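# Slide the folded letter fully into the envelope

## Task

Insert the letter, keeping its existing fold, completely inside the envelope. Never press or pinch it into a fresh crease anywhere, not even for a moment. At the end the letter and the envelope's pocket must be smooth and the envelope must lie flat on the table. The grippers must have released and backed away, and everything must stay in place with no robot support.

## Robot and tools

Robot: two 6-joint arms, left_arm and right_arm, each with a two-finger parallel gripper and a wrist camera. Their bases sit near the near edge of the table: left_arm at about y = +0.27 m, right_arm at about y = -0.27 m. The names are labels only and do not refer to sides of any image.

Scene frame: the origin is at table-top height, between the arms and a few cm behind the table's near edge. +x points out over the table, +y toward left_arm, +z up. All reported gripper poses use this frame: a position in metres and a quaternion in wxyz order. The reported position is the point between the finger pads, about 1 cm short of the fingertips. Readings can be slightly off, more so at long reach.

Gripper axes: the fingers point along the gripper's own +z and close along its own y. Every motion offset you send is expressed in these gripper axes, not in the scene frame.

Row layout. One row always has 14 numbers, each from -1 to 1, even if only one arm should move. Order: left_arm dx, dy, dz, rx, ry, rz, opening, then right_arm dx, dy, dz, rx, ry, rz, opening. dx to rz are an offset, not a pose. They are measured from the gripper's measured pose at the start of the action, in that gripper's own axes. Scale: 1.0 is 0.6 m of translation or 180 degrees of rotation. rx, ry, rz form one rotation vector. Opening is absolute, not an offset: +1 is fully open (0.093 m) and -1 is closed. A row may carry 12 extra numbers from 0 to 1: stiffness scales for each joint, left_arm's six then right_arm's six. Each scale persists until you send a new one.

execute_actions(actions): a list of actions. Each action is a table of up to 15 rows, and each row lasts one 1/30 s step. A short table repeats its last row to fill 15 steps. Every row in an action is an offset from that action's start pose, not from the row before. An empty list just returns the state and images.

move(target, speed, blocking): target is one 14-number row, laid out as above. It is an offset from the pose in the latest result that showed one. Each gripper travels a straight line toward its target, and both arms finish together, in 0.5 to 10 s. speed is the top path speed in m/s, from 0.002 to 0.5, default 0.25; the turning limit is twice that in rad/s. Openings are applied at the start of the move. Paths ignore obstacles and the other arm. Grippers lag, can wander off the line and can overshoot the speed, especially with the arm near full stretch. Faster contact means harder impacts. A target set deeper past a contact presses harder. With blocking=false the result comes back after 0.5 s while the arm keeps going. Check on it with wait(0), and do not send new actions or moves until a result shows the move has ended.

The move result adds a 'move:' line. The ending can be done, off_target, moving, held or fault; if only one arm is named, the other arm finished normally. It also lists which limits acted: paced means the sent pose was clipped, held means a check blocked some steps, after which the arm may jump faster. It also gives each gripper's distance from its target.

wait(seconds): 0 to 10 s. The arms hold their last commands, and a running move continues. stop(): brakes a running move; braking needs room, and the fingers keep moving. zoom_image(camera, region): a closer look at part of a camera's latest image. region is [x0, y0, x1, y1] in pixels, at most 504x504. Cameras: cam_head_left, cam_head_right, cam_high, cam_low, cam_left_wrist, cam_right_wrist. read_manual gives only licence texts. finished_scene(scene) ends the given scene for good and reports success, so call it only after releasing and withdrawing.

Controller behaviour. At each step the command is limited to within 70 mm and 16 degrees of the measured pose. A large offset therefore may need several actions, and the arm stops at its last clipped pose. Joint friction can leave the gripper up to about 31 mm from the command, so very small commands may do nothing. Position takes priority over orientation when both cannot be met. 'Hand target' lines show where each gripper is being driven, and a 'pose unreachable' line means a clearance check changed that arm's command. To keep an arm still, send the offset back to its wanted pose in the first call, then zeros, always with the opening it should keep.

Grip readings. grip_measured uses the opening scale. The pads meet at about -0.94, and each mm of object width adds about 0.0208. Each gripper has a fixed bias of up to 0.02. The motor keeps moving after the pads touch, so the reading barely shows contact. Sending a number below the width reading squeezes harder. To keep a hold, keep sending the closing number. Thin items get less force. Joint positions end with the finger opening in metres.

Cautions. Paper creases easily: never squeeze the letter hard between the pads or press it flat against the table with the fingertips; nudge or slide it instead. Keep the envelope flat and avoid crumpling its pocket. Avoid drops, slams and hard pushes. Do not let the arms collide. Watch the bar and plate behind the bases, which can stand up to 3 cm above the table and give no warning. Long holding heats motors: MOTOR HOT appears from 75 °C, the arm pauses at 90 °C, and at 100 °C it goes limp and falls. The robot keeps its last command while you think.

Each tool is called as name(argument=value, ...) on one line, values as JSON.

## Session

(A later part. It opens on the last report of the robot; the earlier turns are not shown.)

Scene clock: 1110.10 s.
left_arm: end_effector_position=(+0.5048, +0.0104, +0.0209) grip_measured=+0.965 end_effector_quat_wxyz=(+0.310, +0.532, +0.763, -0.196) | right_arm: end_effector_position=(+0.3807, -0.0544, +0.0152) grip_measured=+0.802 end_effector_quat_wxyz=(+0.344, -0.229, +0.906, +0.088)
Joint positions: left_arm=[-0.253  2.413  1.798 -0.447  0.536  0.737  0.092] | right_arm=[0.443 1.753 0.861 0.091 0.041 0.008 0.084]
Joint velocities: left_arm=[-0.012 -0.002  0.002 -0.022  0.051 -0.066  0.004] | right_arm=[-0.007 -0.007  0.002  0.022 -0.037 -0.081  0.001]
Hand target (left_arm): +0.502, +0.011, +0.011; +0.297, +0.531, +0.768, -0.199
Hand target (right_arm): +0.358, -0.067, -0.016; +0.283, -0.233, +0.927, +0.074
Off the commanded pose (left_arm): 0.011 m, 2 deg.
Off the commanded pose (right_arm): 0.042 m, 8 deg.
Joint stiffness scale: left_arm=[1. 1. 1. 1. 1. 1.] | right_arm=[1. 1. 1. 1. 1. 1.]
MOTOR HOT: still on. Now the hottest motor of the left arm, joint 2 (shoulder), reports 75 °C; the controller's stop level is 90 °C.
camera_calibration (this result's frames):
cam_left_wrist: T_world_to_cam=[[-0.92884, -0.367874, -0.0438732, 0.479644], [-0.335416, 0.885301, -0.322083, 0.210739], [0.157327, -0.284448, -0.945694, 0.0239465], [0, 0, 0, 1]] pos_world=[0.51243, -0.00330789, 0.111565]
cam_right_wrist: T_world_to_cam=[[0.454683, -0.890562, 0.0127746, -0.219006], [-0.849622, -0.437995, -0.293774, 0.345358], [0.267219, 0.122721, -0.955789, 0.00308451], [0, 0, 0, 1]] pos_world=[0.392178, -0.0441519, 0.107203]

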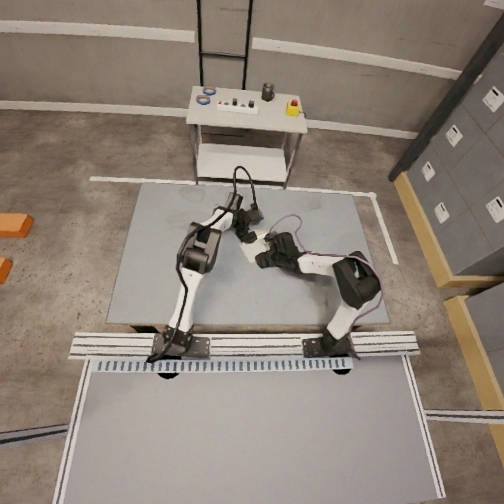

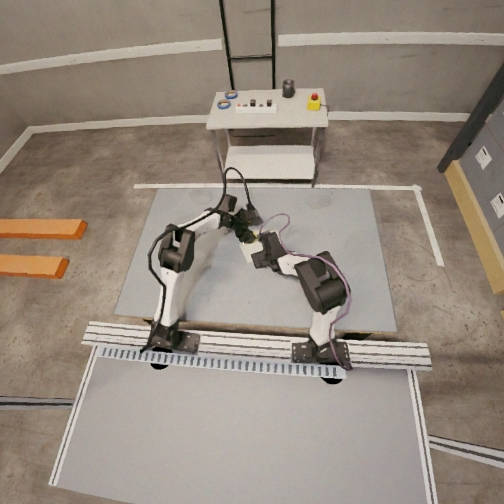

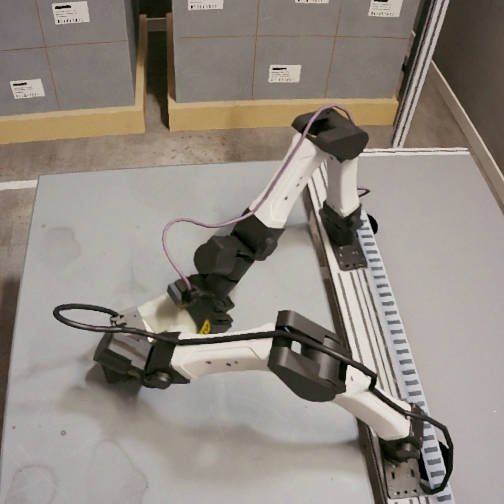

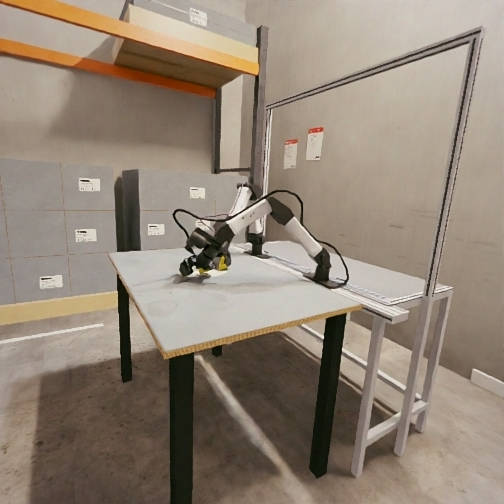

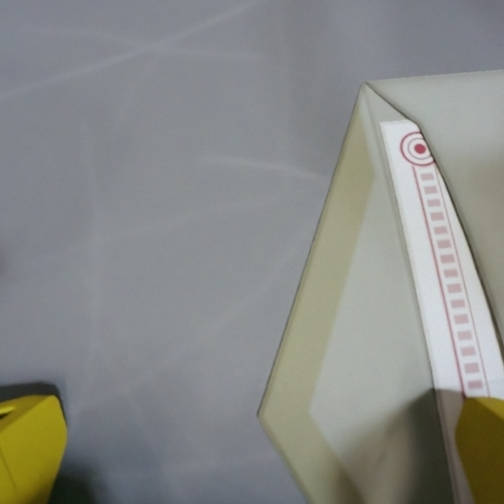

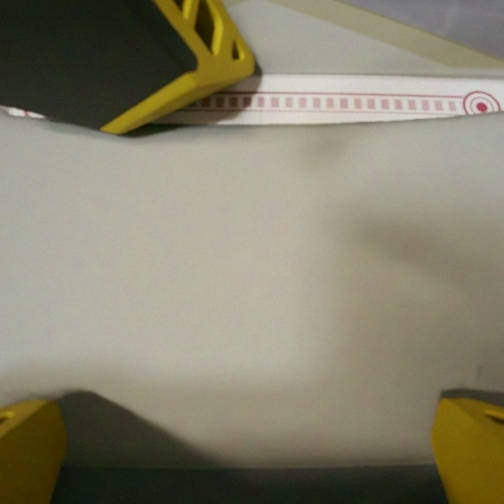

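execute_actions(actions=[[[0.006,-0.002,0.005,0.002,0.002,-0.002,0.97,0.055,0,0.011,0,0.035,0,0.8],[0,0,0,0,0,0,0.97,0.042,0,0.008,0,0.027,0,0.8],[-0.007,0.0014,-0.006,-0.0018,-0.002,0.0016,0.97,0.029,0,0.006,0,0.018,0,0.8],[-0.014,0.003,-0.012,-0.0037,-0.004,0.0032,0.97,0.016,0,0.003,0,0.010,0,0.8],[-0.018,0.0037,-0.016,-0.0048,-0.0053,0.0042,0.97,0.004,0,0.001,0,0.002,0,0.8],[-0.022,0.0045,-0.019,-0.0059,-0.0065,0.0052,0.97,-0.004,0,-0.003,0,-0.0023,0,0.8],[-0.026,0.0053,-0.023,-0.007,-0.0077,0.0061,0.97,-0.009,0,-0.007,0,-0.005,0,0.8],[-0.030,0.006,-0.026,-0.008,-0.0088,0.007,0.97,-0.013,0,-0.010,0,-0.0075,0,0.8],[-0.034,0.007,-0.030,-0.009,-0.010,0.008,0.97,-0.016,0,-0.0125,0,-0.0093,0,0.8],[-0.038,0.0078,-0.033,-0.010,-0.0112,0.0089,0.97,-0.019,0,-0.015,0,-0.011,0,0.8],[-0.041,0.0085,-0.036,-0.011,-0.0122,0.0097,0.97,-0.022,0,-0.017,0,-0.0127,0,0.8]]])

Scene clock: 1151.67 s.
left_arm: end_effector_position=(+0.5073, +0.0095, +0.0385) grip_measured=+0.968 end_effector_quat_wxyz=(+0.324, +0.533, +0.758, -0.192) | right_arm: end_effector_position=(+0.3833, -0.0533, +0.0252) grip_measured=+0.802 end_effector_quat_wxyz=(+0.357, -0.227, +0.902, +0.092)
Joint positions: left_arm=[-0.253  2.381  1.798 -0.446  0.536  0.736  0.092] | right_arm=[0.443 1.732 0.861 0.097 0.041 0.008 0.084]
Joint velocities: left_arm=[-0.002 -0.061  0.002  0.051 -0.066 -0.022 -0.001] | right_arm=[-0.017 -0.051 -0.002  0.095 -0.037  0.037 -0.001]
Hand target (left_arm): +0.509, +0.009, +0.053; +0.336, +0.534, +0.752, -0.189
Hand target (right_arm): +0.384, -0.053, +0.031; +0.362, -0.227, +0.899, +0.093
Off the commanded pose (left_arm): 0.015 m, 2 deg.
Off the commanded pose (right_arm): 0.006 m, 1 deg.
Joint stiffness scale: left_arm=[1. 1. 1. 1. 1. 1.] | right_arm=[1. 1. 1. 1. 1. 1.]
MOTOR HOT: still on. Now the hottest motor of the left arm, joint 2 (shoulder), reports 74 °C; the controller's stop level is 90 °C.
camera_calibration (this result's frames):
cam_left_wrist: T_world_to_cam=[[-0.92696, -0.36887, -0.0684085, 0.482386], [-0.32552, 0.881472, -0.342116, 0.213779], [0.186496, -0.29486, -0.937164, 0.0249218], [0, 0, 0, 1]] pos_world=[0.512095, -0.00315427, 0.129492]
cam_right_wrist: T_world_to_cam=[[0.453686, -0.891091, 0.0111879, -0.218866], [-0.842588, -0.433012, -0.320228, 0.349257], [0.290197, 0.135856, -0.947274, 0.00350466], [0, 0, 0, 1]] pos_world=[0.392559, -0.0442734, 0.11761]

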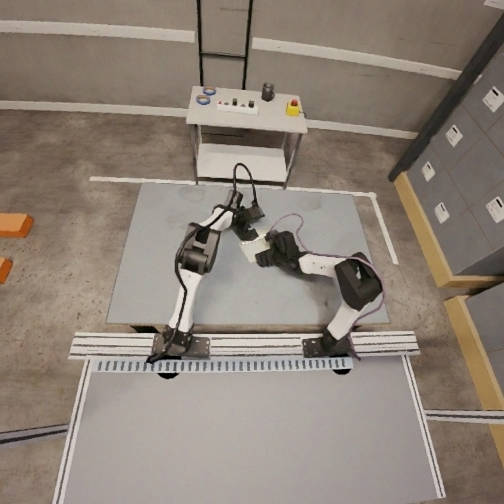

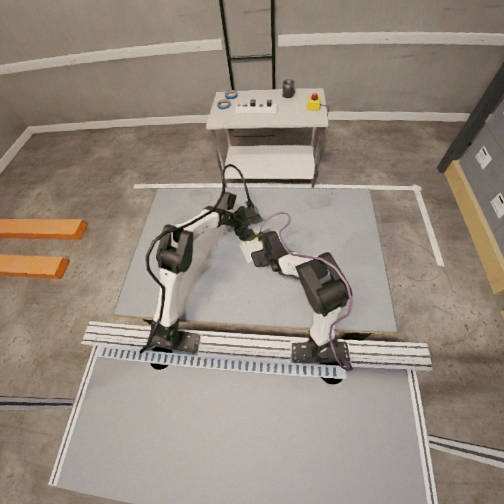

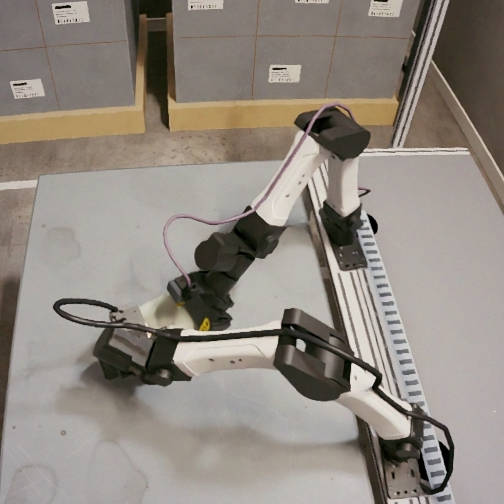

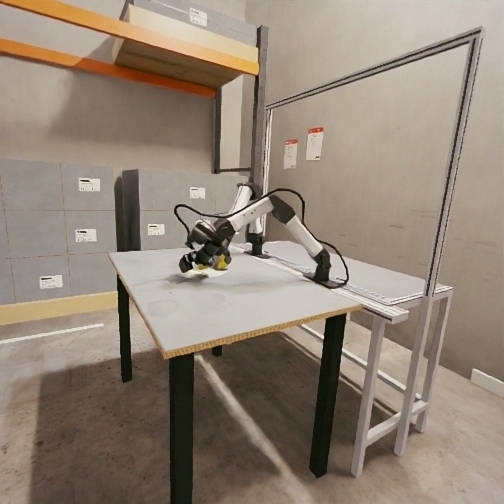

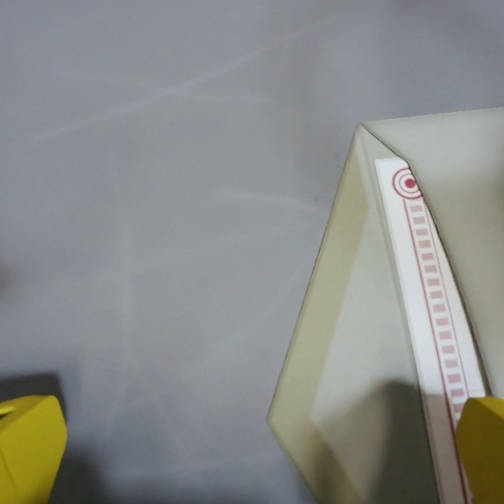

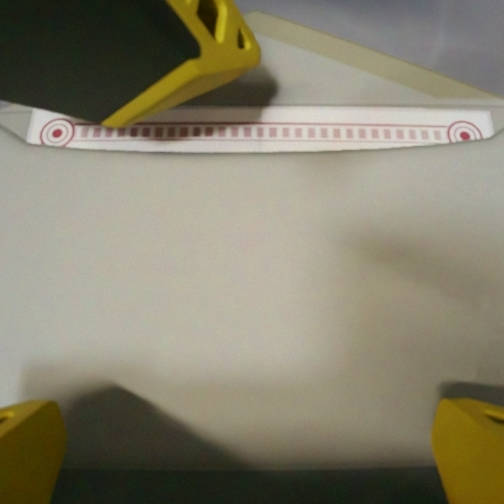

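execute_actions(actions=[[[-0.016,-0.002,-0.013,0,0,0,0.85,0.002,0,0,0,0.0015,0,0.8],[-0.0165,-0.006,-0.012,0,0,0,0.72,0.004,0,0,0,0.003,0,0.8],[-0.017,-0.011,-0.011,0,0,0,0.59,0.006,0,0,0,0.005,0,0.8],[-0.0175,-0.016,-0.010,0,0,0,0.46,0.008,0,0,0,0.0065,0,0.8],[-0.018,-0.021,-0.009,0,0,0,0.33,0.010,0,0,0,0.008,0,0.8],[-0.0185,-0.026,-0.008,0,0,0,0.20,0.012,0,0,0,0.0095,0,0.8],[-0.019,-0.031,-0.007,0,0,0,0.07,0.014,0,0,0,0.011,0,0.8],[-0.0195,-0.036,-0.006,0,0,0,-0.06,0.016,0,0,0,0.013,0,0.8],[-0.020,-0.041,-0.005,0,0,0,-0.19,0.018,0,0,0,0.0145,0,0.8],[-0.0205,-0.046,-0.004,0,0,0,-0.32,0.020,0,0,0,0.016,0,0.8],[-0.021,-0.050,-0.0035,0,0,0,-0.45,0.020,0,0,0,0.016,0,0.8],[-0.0215,-0.054,-0.003,0,0,0,-0.55,0.020,0,0,0,0.016,0,0.8],[-0.022,-0.057,-0.0025,0,0,0,-0.55,0.020,0,0,0,0.016,0,0.8],[-0.022,-0.060,-0.002,0,0,0,-0.55,0.020,0,0,0,0.016,0,0.8]]])

wait(seconds=0.4)

Scene clock: 1166.17 s.
left_arm: end_effector_position=(+0.4734, -0.0070, +0.0340) grip_measured=-0.547 end_effector_quat_wxyz=(+0.303, +0.536, +0.761, -0.203) | right_arm: end_effector_position=(+0.3790, -0.0557, +0.0211) grip_measured=+0.802 end_effector_quat_wxyz=(+0.345, -0.229, +0.906, +0.088)
Joint positions: left_arm=[-0.305  2.313  1.678 -0.42   0.524  0.695  0.019] | right_arm=[0.443 1.73  0.861 0.069 0.041 0.008 0.084]
Joint velocities: left_arm=[-0.134 -0.09  -0.193  0.183 -0.022 -0.066 -0.001] | right_arm=[-0.002  0.002  0.012  0.051  0.007 -0.066 -0.   ]
Hand target (left_arm): +0.476, -0.011, +0.046; +0.323, +0.533, +0.758, -0.193
Hand target (right_arm): +0.376, -0.057, +0.017; +0.334, -0.229, +0.910, +0.086
Off the commanded pose (left_arm): 0.014 m, 3 deg.
Off the commanded pose (right_arm): 0.006 m, 1 deg.
Joint stiffness scale: left_arm=[1. 1. 1. 1. 1. 1.] | right_arm=[1. 1. 1. 1. 1. 1.]
MOTOR HOT: still on. Now the hottest motor of the left arm, joint 2 (shoulder), reports 78 °C; the controller's stop level is 90 °C.
camera_calibration (this result's frames):
cam_left_wrist: T_world_to_cam=[[-0.935036, -0.353307, -0.0297042, 0.447216], [-0.326209, 0.890083, -0.318339, 0.215328], [0.138911, -0.287968, -0.947511, 0.0450501], [0, 0, 0, 1]] pos_world=[0.482147, -0.0206819, 0.124517]
cam_right_wrist: T_world_to_cam=[[0.454655, -0.890577, 0.0127316, -0.219358], [-0.849438, -0.437863, -0.294502, 0.345021], [0.267852, 0.123082, -0.955566, 0.00909675], [0, 0, 0, 1]] pos_world=[0.390369, -0.0454029, 0.113095]

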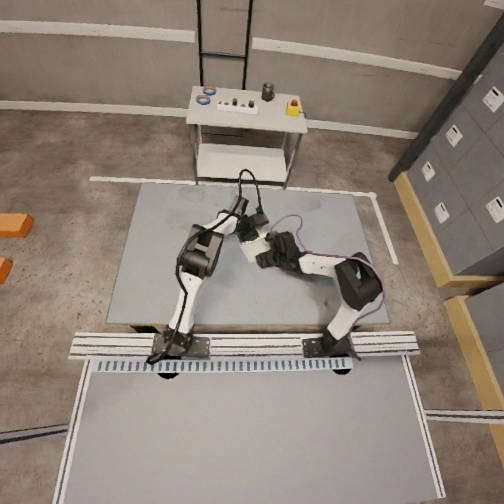

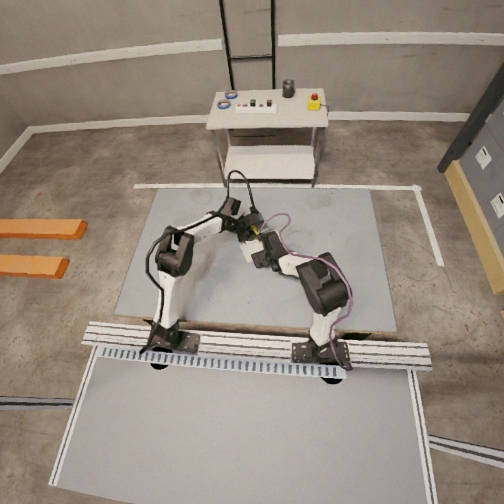

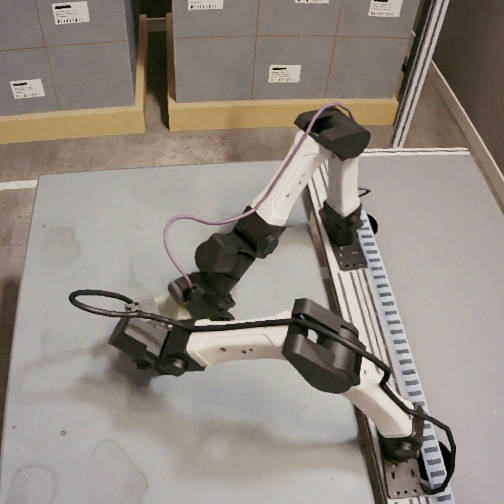

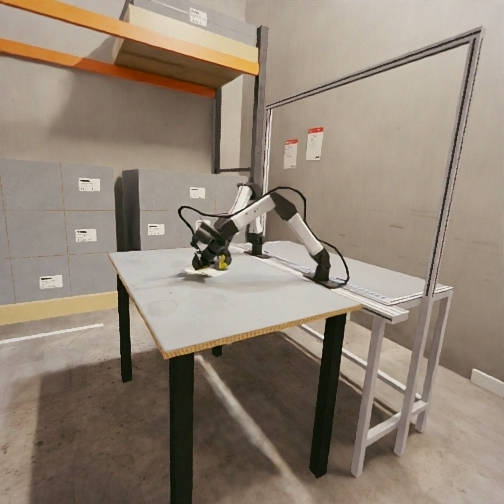

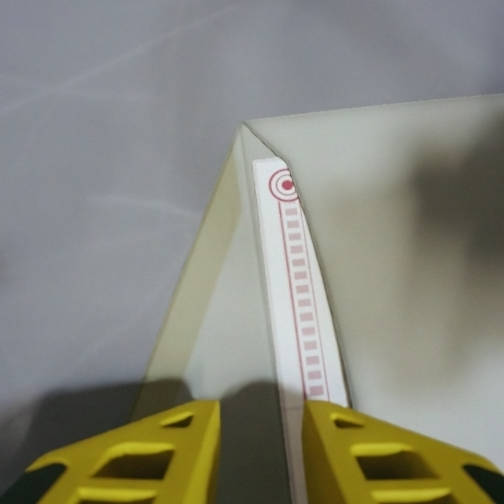

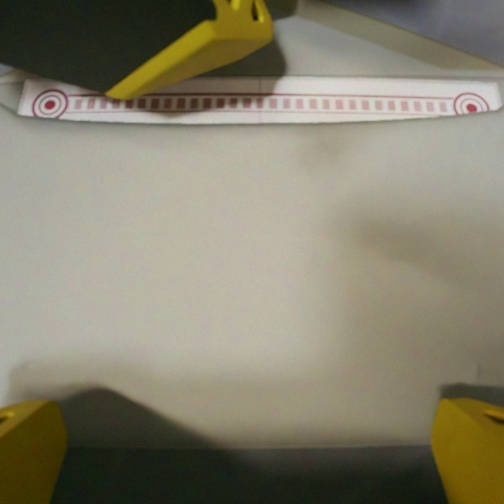

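Scene clock: 1166.57 s.
left_arm: end_effector_position=(+0.4737, -0.0102, +0.0347) grip_measured=-0.548 end_effector_quat_wxyz=(+0.307, +0.535, +0.761, -0.201) | right_arm: end_effector_position=(+0.3782, -0.0561, +0.0203) grip_measured=+0.802 end_effector_quat_wxyz=(+0.343, -0.229, +0.907, +0.088)
Joint positions: left_arm=[-0.312  2.31   1.67  -0.4    0.518  0.683  0.019] | right_arm=[0.443 1.73  0.861 0.064 0.041 0.008 0.084]
Joint velocities: left_arm=[ 0.002 -0.007  0.002  0.037 -0.066 -0.022  0.   ] | right_arm=[-0.007 -0.012 -0.002  0.081 -0.007  0.022 -0.   ]
Hand target (left_arm): +0.476, -0.011, +0.046; +0.323, +0.534, +0.757, -0.193
Hand target (right_arm): +0.376, -0.057, +0.017; +0.334, -0.229, +0.910, +0.086
Off the commanded pose (left_arm): 0.012 m, 2 deg.
Off the commanded pose (right_arm): 0.004 m, 1 deg.
Joint stiffness scale: left_arm=[1. 1. 1. 1. 1. 1.] | right_arm=[1. 1. 1. 1. 1. 1.]
MOTOR HOT: still on. Now the hottest motor of the left arm, joint 2 (shoulder), reports 79 °C; the controller's stop level is 90 °C.
wait: 0.40 s; at rest by 0.37 s
camera_calibration (this result's frames):
cam_left_wrist: T_world_to_cam=[[-0.932947, -0.358155, -0.0365481, 0.445617], [-0.327919, 0.887285, -0.324338, 0.219466], [0.148592, -0.290605, -0.945235, 0.0400538], [0, 0, 0, 1]] pos_world=[0.481752, -0.0234888, 0.125328]
cam_right_wrist: T_world_to_cam=[[0.454822, -0.890488, 0.0129895, -0.219438], [-0.850536, -0.438649, -0.290132, 0.344293], [0.264057, 0.120911, -0.956898, 0.00997838], [0, 0, 0, 1]] pos_world=[0.390004, -0.0455893, 0.112289]

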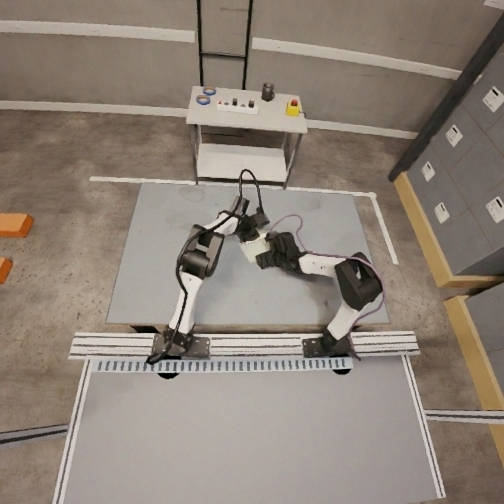

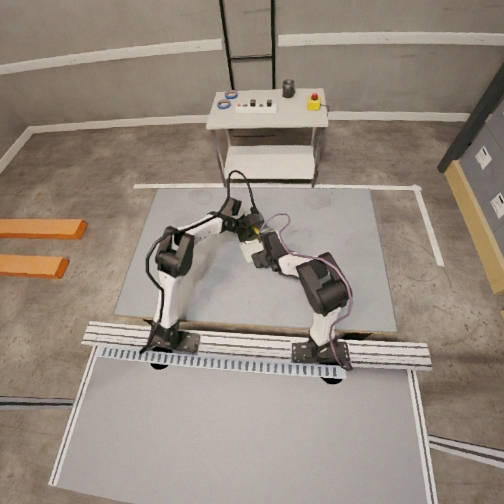

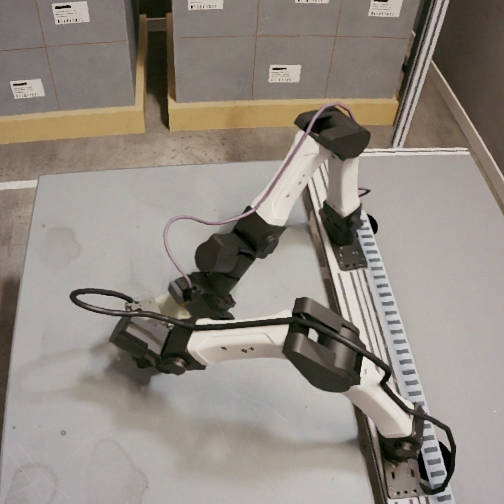

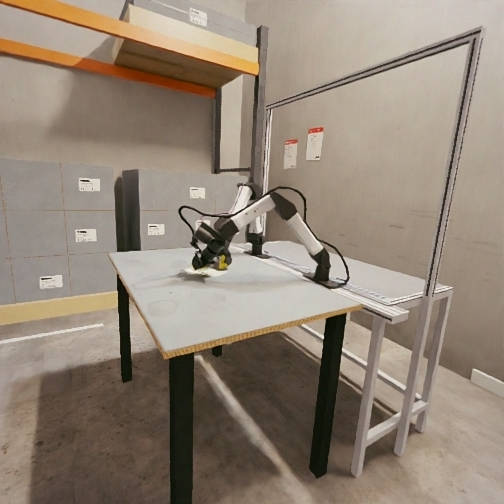

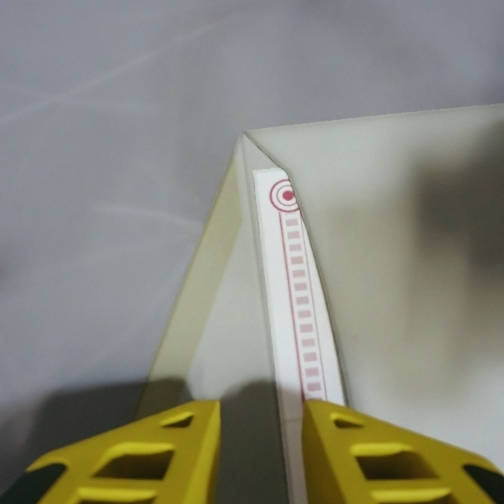

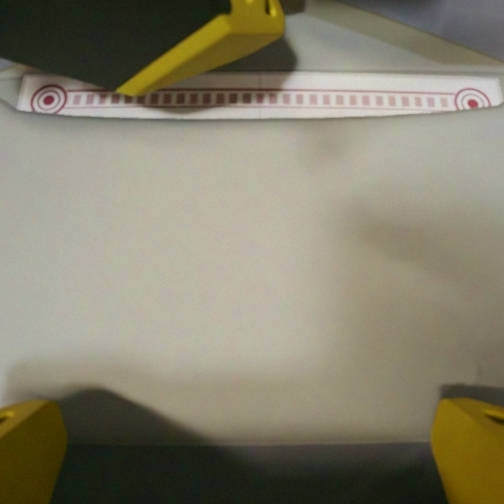

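execute_actions(actions=[[[-0.005,0.001,-0.004,-0.001,-0.001,0.002,-0.57,0.008,0,0.001,0,0.006,0,0.8],[0,0,0,0,0,0.003,-0.59,0.012,0,0.002,0,0.008,0,0.8],[0.004,-0.001,0.004,0.001,0.001,0.004,-0.61,0.016,0,0.003,0,0.011,0,0.8],[0.008,-0.0017,0.007,0.0022,0.0024,0.004,-0.63,0.020,0,0.004,0,0.013,0,0.8],[0.011,-0.0023,0.010,0.003,0.0033,0.004,-0.65,0.024,0,0.005,0,0.016,0,0.8],[0.014,-0.003,0.012,0.0037,0.004,0.004,-0.67,0.028,0,0.006,0,0.018,0,0.8],[0.016,-0.0034,0.014,0.0043,0.0048,0.004,-0.67,0.032,0,0.0065,0,0.021,0,0.8],[0.018,-0.0038,0.016,0.0049,0.0054,0.004,-0.67,0.036,0,0.007,0,0.023,0,0.8],[0.020,-0.0042,0.0175,0.0055,0.006,0.004,-0.67,0.040,0,0.008,0,0.026,0,0.8],[0.022,-0.0046,0.019,0.006,0.0066,0.004,-0.67,0.045,0,0.009,0,0.029,0,0.8],[0.024,-0.005,0.021,0.0066,0.0073,0.004,-0.67,0.050,0,0.010,0,0.032,0,0.8],[0.024,-0.005,0.021,0.0066,0.0073,0.004,-0.67,0.056,0,0.011,0,0.036,0,0.8],[0.024,-0.005,0.021,0.0066,0.0073,0.004,-0.67,0.062,0,0.012,0,0.039,0,0.8],[0.024,-0.005,0.021,0.0066,0.0073,0.004,-0.67,0.068,0,0.0135,0,0.043,0,0.8]]])

Scene clock: 1175.63 s.
left_arm: end_effector_position=(+0.4726, -0.0095, +0.0238) grip_measured=-0.668 end_effector_quat_wxyz=(+0.301, +0.542, +0.759, -0.200) | right_arm: end_effector_position=(+0.3732, -0.0588, +0.0150) grip_measured=+0.802 end_effector_quat_wxyz=(+0.328, -0.230, +0.912, +0.084)
Joint positions: left_arm=[-0.312  2.331  1.67  -0.398  0.516  0.703  0.013] | right_arm=[0.443 1.732 0.861 0.033 0.041 0.009 0.084]
Joint velocities: left_arm=[ 0.002  0.085 -0.017 -0.007  0.007 -0.066 -0.001] | right_arm=[-0.012  0.012 -0.007  0.022  0.007  0.051  0.001]
Hand target (left_arm): +0.471, -0.009, +0.016; +0.295, +0.545, +0.759, -0.201
Hand target (right_arm): +0.355, -0.068, -0.011; +0.281, -0.234, +0.928, +0.073
Off the commanded pose (left_arm): 0.008 m, 1 deg.
Off the commanded pose (right_arm): 0.034 m, 6 deg.
Joint stiffness scale: left_arm=[1. 1. 1. 1. 1. 1.] | right_arm=[1. 1. 1. 1. 1. 1.]
MOTOR HOT: still on. Now the hottest motor of the left arm, joint 2 (shoulder), reports 80 °C; the controller's stop level is 90 °C.
camera_calibration (this result's frames):
cam_left_wrist: T_world_to_cam=[[-0.93812, -0.34437, -0.0366106, 0.447004], [-0.316792, 0.896056, -0.31101, 0.209512], [0.139908, -0.280167, -0.949701, 0.0343956], [0, 0, 0, 1]] pos_world=[0.480903, -0.0241627, 0.114191]
cam_right_wrist: T_world_to_cam=[[0.455501, -0.890121, 0.0142844, -0.219793], [-0.858053, -0.443253, -0.259367, 0.339285], [0.2372, 0.105885, -0.965673, 0.0158253], [0, 0, 0, 1]] pos_world=[0.387486, -0.0469292, 0.106421]

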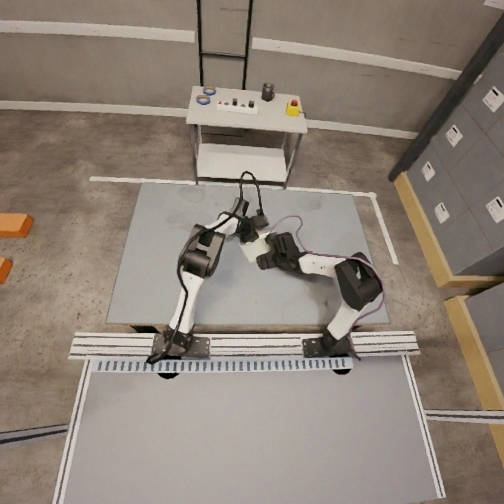

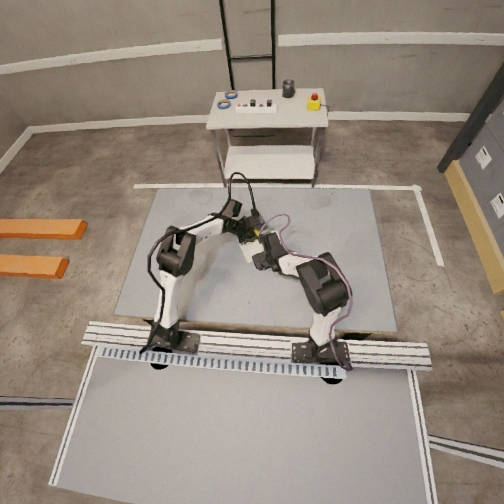

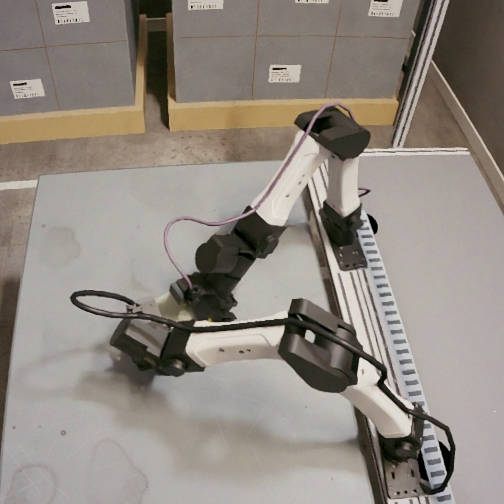

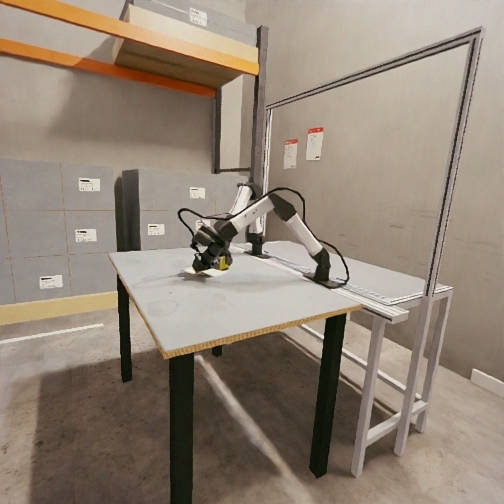

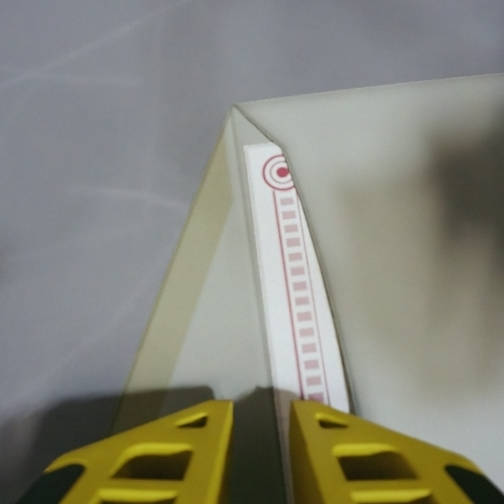

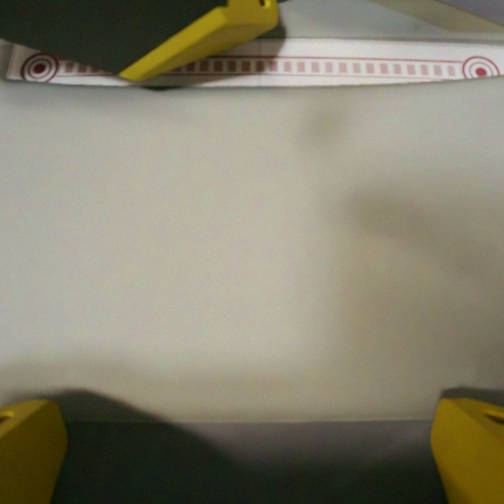

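execute_actions(actions=[[[0.010,-0.002,0.009,0.003,0.003,-0.002,-0.67,0.056,0,0.012,0,0.034,0,0.8],[0.012,-0.0025,0.0105,0.0035,0.0037,-0.0025,-0.67,0.058,0,0.012,0,0.035,0,0.8],[0.014,-0.003,0.012,0.004,0.0043,-0.003,-0.67,0.060,0,0.013,0,0.037,0,0.8],[0.016,-0.0035,0.0135,0.0045,0.005,-0.0035,-0.67,0.062,0,0.013,0,0.038,0,0.8],[0.018,-0.004,0.015,0.005,0.0055,-0.004,-0.67,0.064,0,0.013,0,0.040,0,0.8],[0.019,-0.005,0.016,0.006,0.0065,-0.0045,-0.67,0.064,0,0.013,0,0.040,0,0.8]]])

Scene clock: 1182.23 s.
left_arm: end_effector_position=(+0.4723, -0.0094, +0.0216) grip_measured=-0.668 end_effector_quat_wxyz=(+0.299, +0.543, +0.759, -0.200) | right_arm: end_effector_position=(+0.3730, -0.0590, +0.0148) grip_measured=+0.802 end_effector_quat_wxyz=(+0.328, -0.230, +0.913, +0.084)
Joint positions: left_arm=[-0.312  2.336  1.67  -0.398  0.516  0.706  0.013] | right_arm=[0.443 1.732 0.861 0.032 0.041 0.009 0.084]
Joint velocities: left_arm=[ 0.012 -0.017 -0.002 -0.007  0.007 -0.037 -0.   ] | right_arm=[-0.007 -0.007 -0.007 -0.007 -0.095  0.007  0.001]
Hand target (left_arm): +0.469, -0.008, +0.009; +0.286, +0.541, +0.764, -0.204
Hand target (right_arm): +0.351, -0.071, -0.014; +0.271, -0.235, +0.931, +0.070
Off the commanded pose (left_arm): 0.013 m, 2 deg.
Off the commanded pose (right_arm): 0.039 m, 7 deg.
Joint stiffness scale: left_arm=[1. 1. 1. 1. 1. 1.] | right_arm=[1. 1. 1. 1. 1. 1.]
MOTOR HOT: still on. Now the hottest motor of the left arm, joint 2 (shoulder), reports 79 °C; the controller's stop level is 90 °C.
camera_calibration (this result's frames):
cam_left_wrist: T_world_to_cam=[[-0.938965, -0.342171, -0.0355521, 0.447067], [-0.31538, 0.897482, -0.308321, 0.207897], [0.137406, -0.27829, -0.950618, 0.0336077], [0, 0, 0, 1]] pos_world=[0.480729, -0.0242582, 0.111941]
cam_right_wrist: T_world_to_cam=[[0.455284, -0.890235, 0.0141052, -0.219721], [-0.858455, -0.443123, -0.258259, 0.339173], [0.236161, 0.105472, -0.965973, 0.0160776], [0, 0, 0, 1]] pos_world=[0.387403, -0.0470032, 0.106224]

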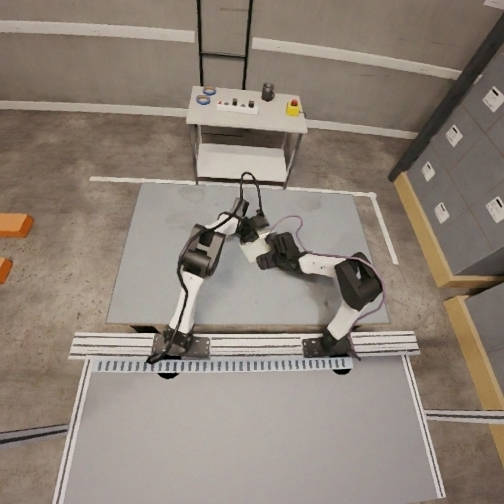

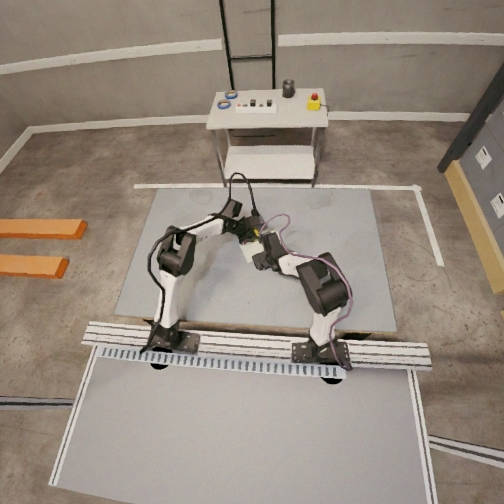

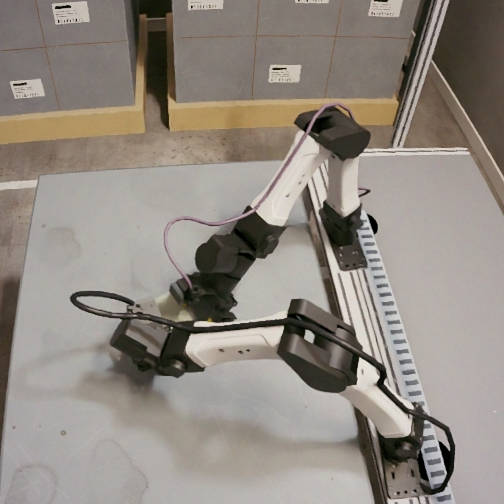

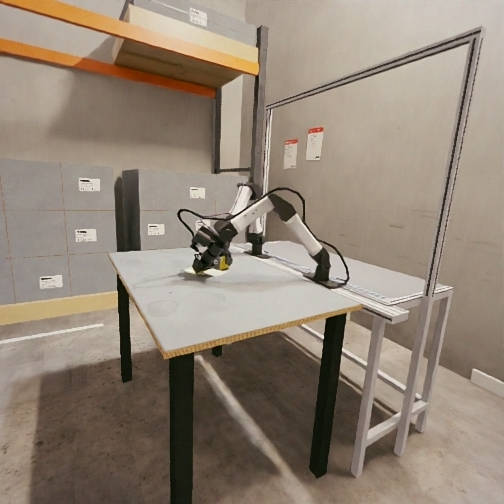

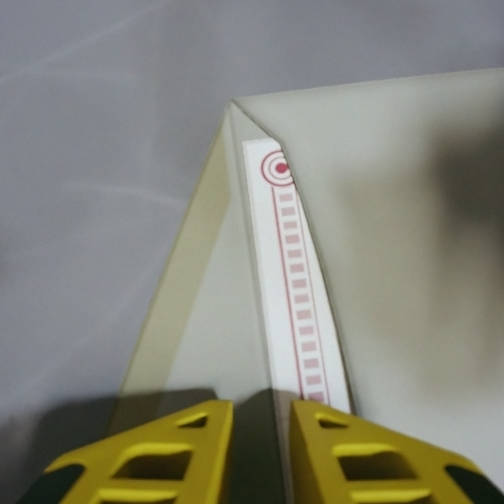

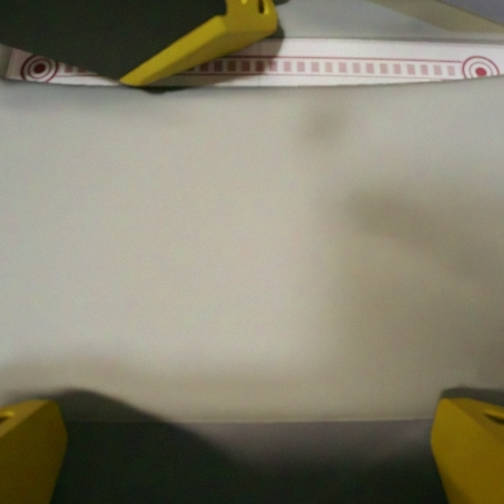

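execute_actions(actions=[[[0.016,-0.004,0.0135,0.005,0.0053,-0.004,-0.67,0.062,0,0.013,0,0.039,0,0.8],[0.018,-0.0043,0.015,0.0054,0.0058,-0.0044,-0.67,0.062,0,0.013,0,0.039,0,0.8],[0.0195,-0.0046,0.0165,0.0058,0.0062,-0.0048,-0.67,0.062,0,0.013,0,0.039,0,0.8],[0.021,-0.005,0.018,0.0062,0.0067,-0.005,-0.67,0.062,0,0.013,0,0.039,0,0.8],[0.021,-0.005,0.018,0.0062,0.0067,-0.005,-0.67,0.062,0,0.013,0,0.039,0,0.8],[0.021,-0.005,0.018,0.0062,0.0067,-0.005,-0.67,0.062,0,0.013,0,0.039,0,0.8],[0.021,-0.005,0.018,0.0062,0.0067,-0.005,-0.67,0.062,0,0.013,0,0.039,0,0.8],[0.021,-0.005,0.018,0.0062,0.0067,-0.005,-0.67,0.062,0,0.013,0,0.039,0,0.8],[0.018,-0.0055,0.014,0.0065,0.007,-0.005,-0.67,0.062,0,0.013,0,0.039,0,0.8]]])

Scene clock: 1189.87 s.
left_arm: end_effector_position=(+0.4718, -0.0096, +0.0190) grip_measured=-0.668 end_effector_quat_wxyz=(+0.297, +0.542, +0.760, -0.202) | right_arm: end_effector_position=(+0.3730, -0.0590, +0.0148) grip_measured=+0.802 end_effector_quat_wxyz=(+0.328, -0.230, +0.913, +0.084)
Joint positions: left_arm=[-0.312  2.341  1.67  -0.397  0.519  0.706  0.013] | right_arm=[0.443 1.732 0.861 0.032 0.041 0.009 0.084]
Joint velocities: left_arm=[ 0.007  0.002  0.007 -0.007  0.022 -0.022 -0.   ] | right_arm=[-0.017  0.002 -0.002 -0.037  0.022  0.007 -0.001]
Hand target (left_arm): +0.469, -0.008, +0.008; +0.284, +0.542, +0.765, -0.204
Hand target (right_arm): +0.351, -0.070, -0.013; +0.272, -0.234, +0.931, +0.070
Off the commanded pose (left_arm): 0.012 m, 2 deg.
Off the commanded pose (right_arm): 0.038 m, 7 deg.
Joint stiffness scale: left_arm=[1. 1. 1. 1. 1. 1.] | right_arm=[1. 1. 1. 1. 1. 1.]
MOTOR HOT: still on. Now the hottest motor of the left arm, joint 2 (shoulder), reports 78 °C; the controller's stop level is 90 °C.
camera_calibration (this result's frames):
cam_left_wrist: T_world_to_cam=[[-0.939537, -0.341056, -0.030847, 0.446643], [-0.315842, 0.89783, -0.30683, 0.207286], [0.132342, -0.278536, -0.951264, 0.0336118], [0, 0, 0, 1]] pos_world=[0.480659, -0.0244154, 0.109353]
cam_right_wrist: T_world_to_cam=[[0.455284, -0.890235, 0.0141052, -0.219721], [-0.858455, -0.443123, -0.258259, 0.339173], [0.236161, 0.105472, -0.965973, 0.0160776], [0, 0, 0, 1]] pos_world=[0.387403, -0.0470032, 0.106224]

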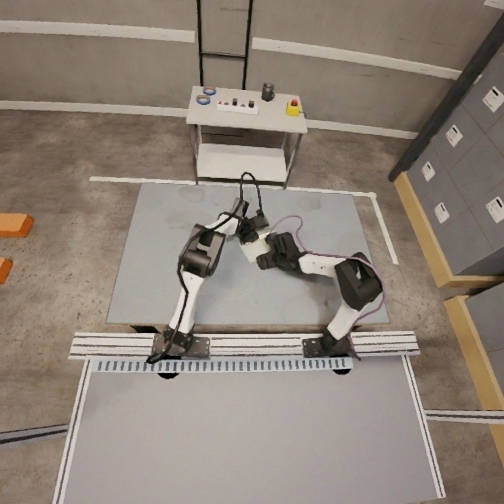

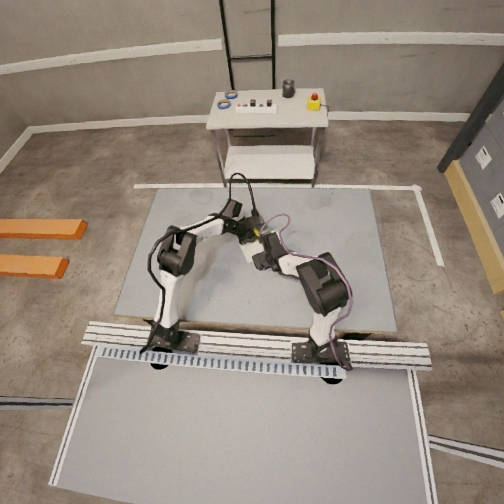

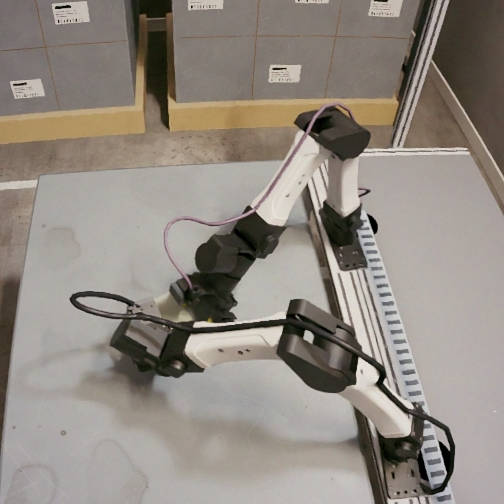

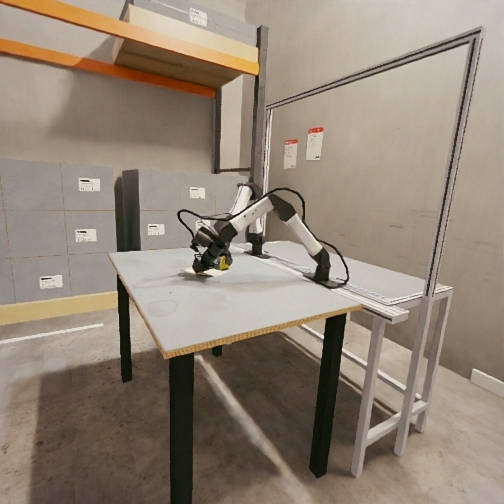

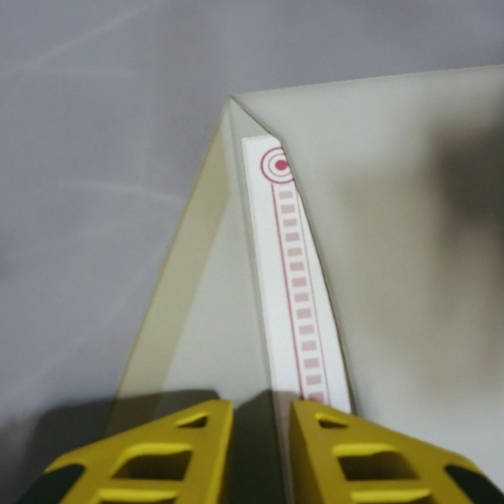

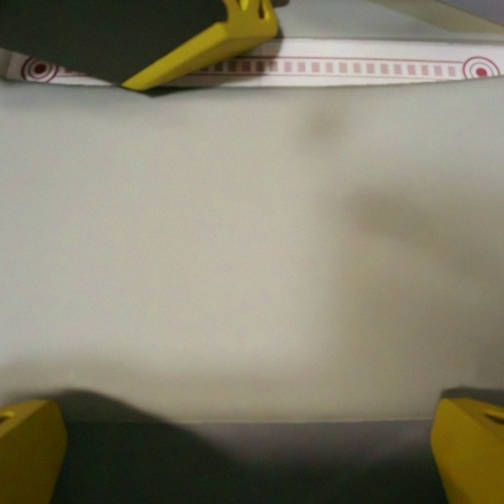

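execute_actions(actions=[])

Scene clock: 1205.80 s.
left_arm: end_effector_position=(+0.4718, -0.0096, +0.0190) grip_measured=-0.668 end_effector_quat_wxyz=(+0.297, +0.542, +0.760, -0.202) | right_arm: end_effector_position=(+0.3730, -0.0590, +0.0148) grip_measured=+0.802 end_effector_quat_wxyz=(+0.328, -0.230, +0.913, +0.084)
Joint positions: left_arm=[-0.312  2.341  1.67  -0.397  0.519  0.706  0.013] | right_arm=[0.443 1.732 0.861 0.032 0.041 0.009 0.084]
Joint velocities: left_arm=[-0.017  0.022  0.012 -0.022  0.081  0.022 -0.   ] | right_arm=[-0.022 -0.017 -0.002 -0.051 -0.037  0.051  0.   ]
Hand target (left_arm): +0.469, -0.008, +0.008; +0.284, +0.542, +0.765, -0.204
Hand target (right_arm): +0.351, -0.070, -0.013; +0.272, -0.234, +0.931, +0.070
Off the commanded pose (left_arm): 0.012 m, 2 deg.
Off the commanded pose (right_arm): 0.038 m, 7 deg.
Joint stiffness scale: left_arm=[1. 1. 1. 1. 1. 1.] | right_arm=[1. 1. 1. 1. 1. 1.]
MOTOR HOT: still on. Now the hottest motor of the left arm, joint 2 (shoulder), reports 76 °C; the controller's stop level is 90 °C.
camera_calibration (this result's frames):
cam_left_wrist: T_world_to_cam=[[-0.939537, -0.341056, -0.030847, 0.446643], [-0.315842, 0.89783, -0.30683, 0.207286], [0.132342, -0.278536, -0.951264, 0.0336118], [0, 0, 0, 1]] pos_world=[0.480659, -0.0244154, 0.109353]
cam_right_wrist: T_world_to_cam=[[0.455284, -0.890235, 0.0141052, -0.219721], [-0.858455, -0.443123, -0.258259, 0.339173], [0.236161, 0.105472, -0.965973, 0.0160776], [0, 0, 0, 1]] pos_world=[0.387403, -0.0470032, 0.106224]

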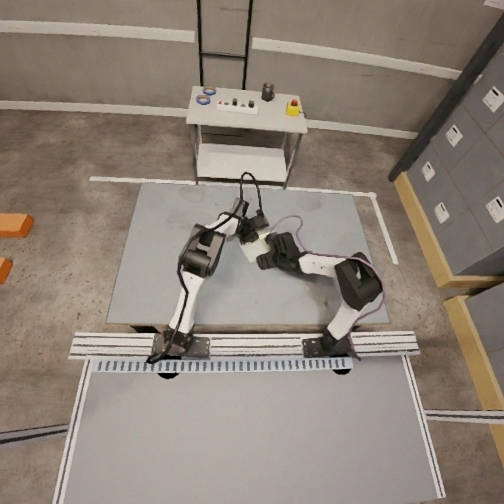

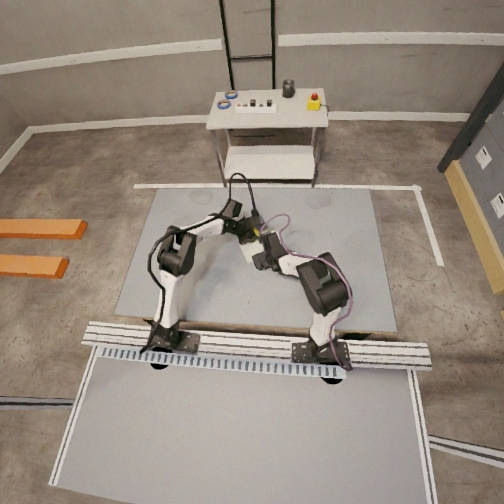

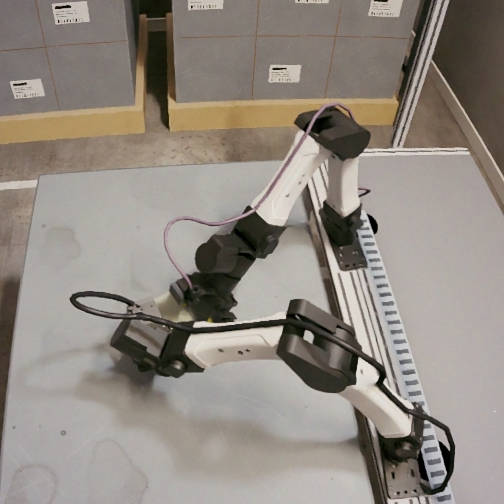

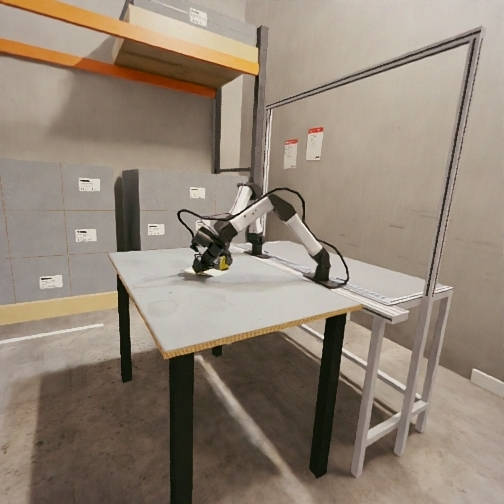

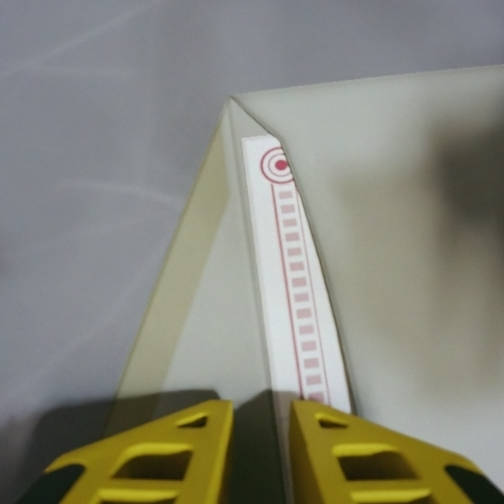

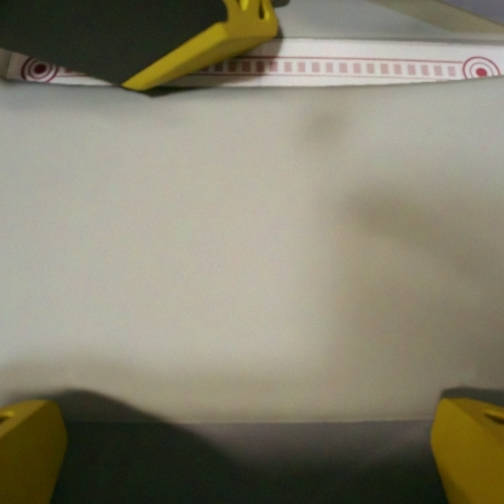

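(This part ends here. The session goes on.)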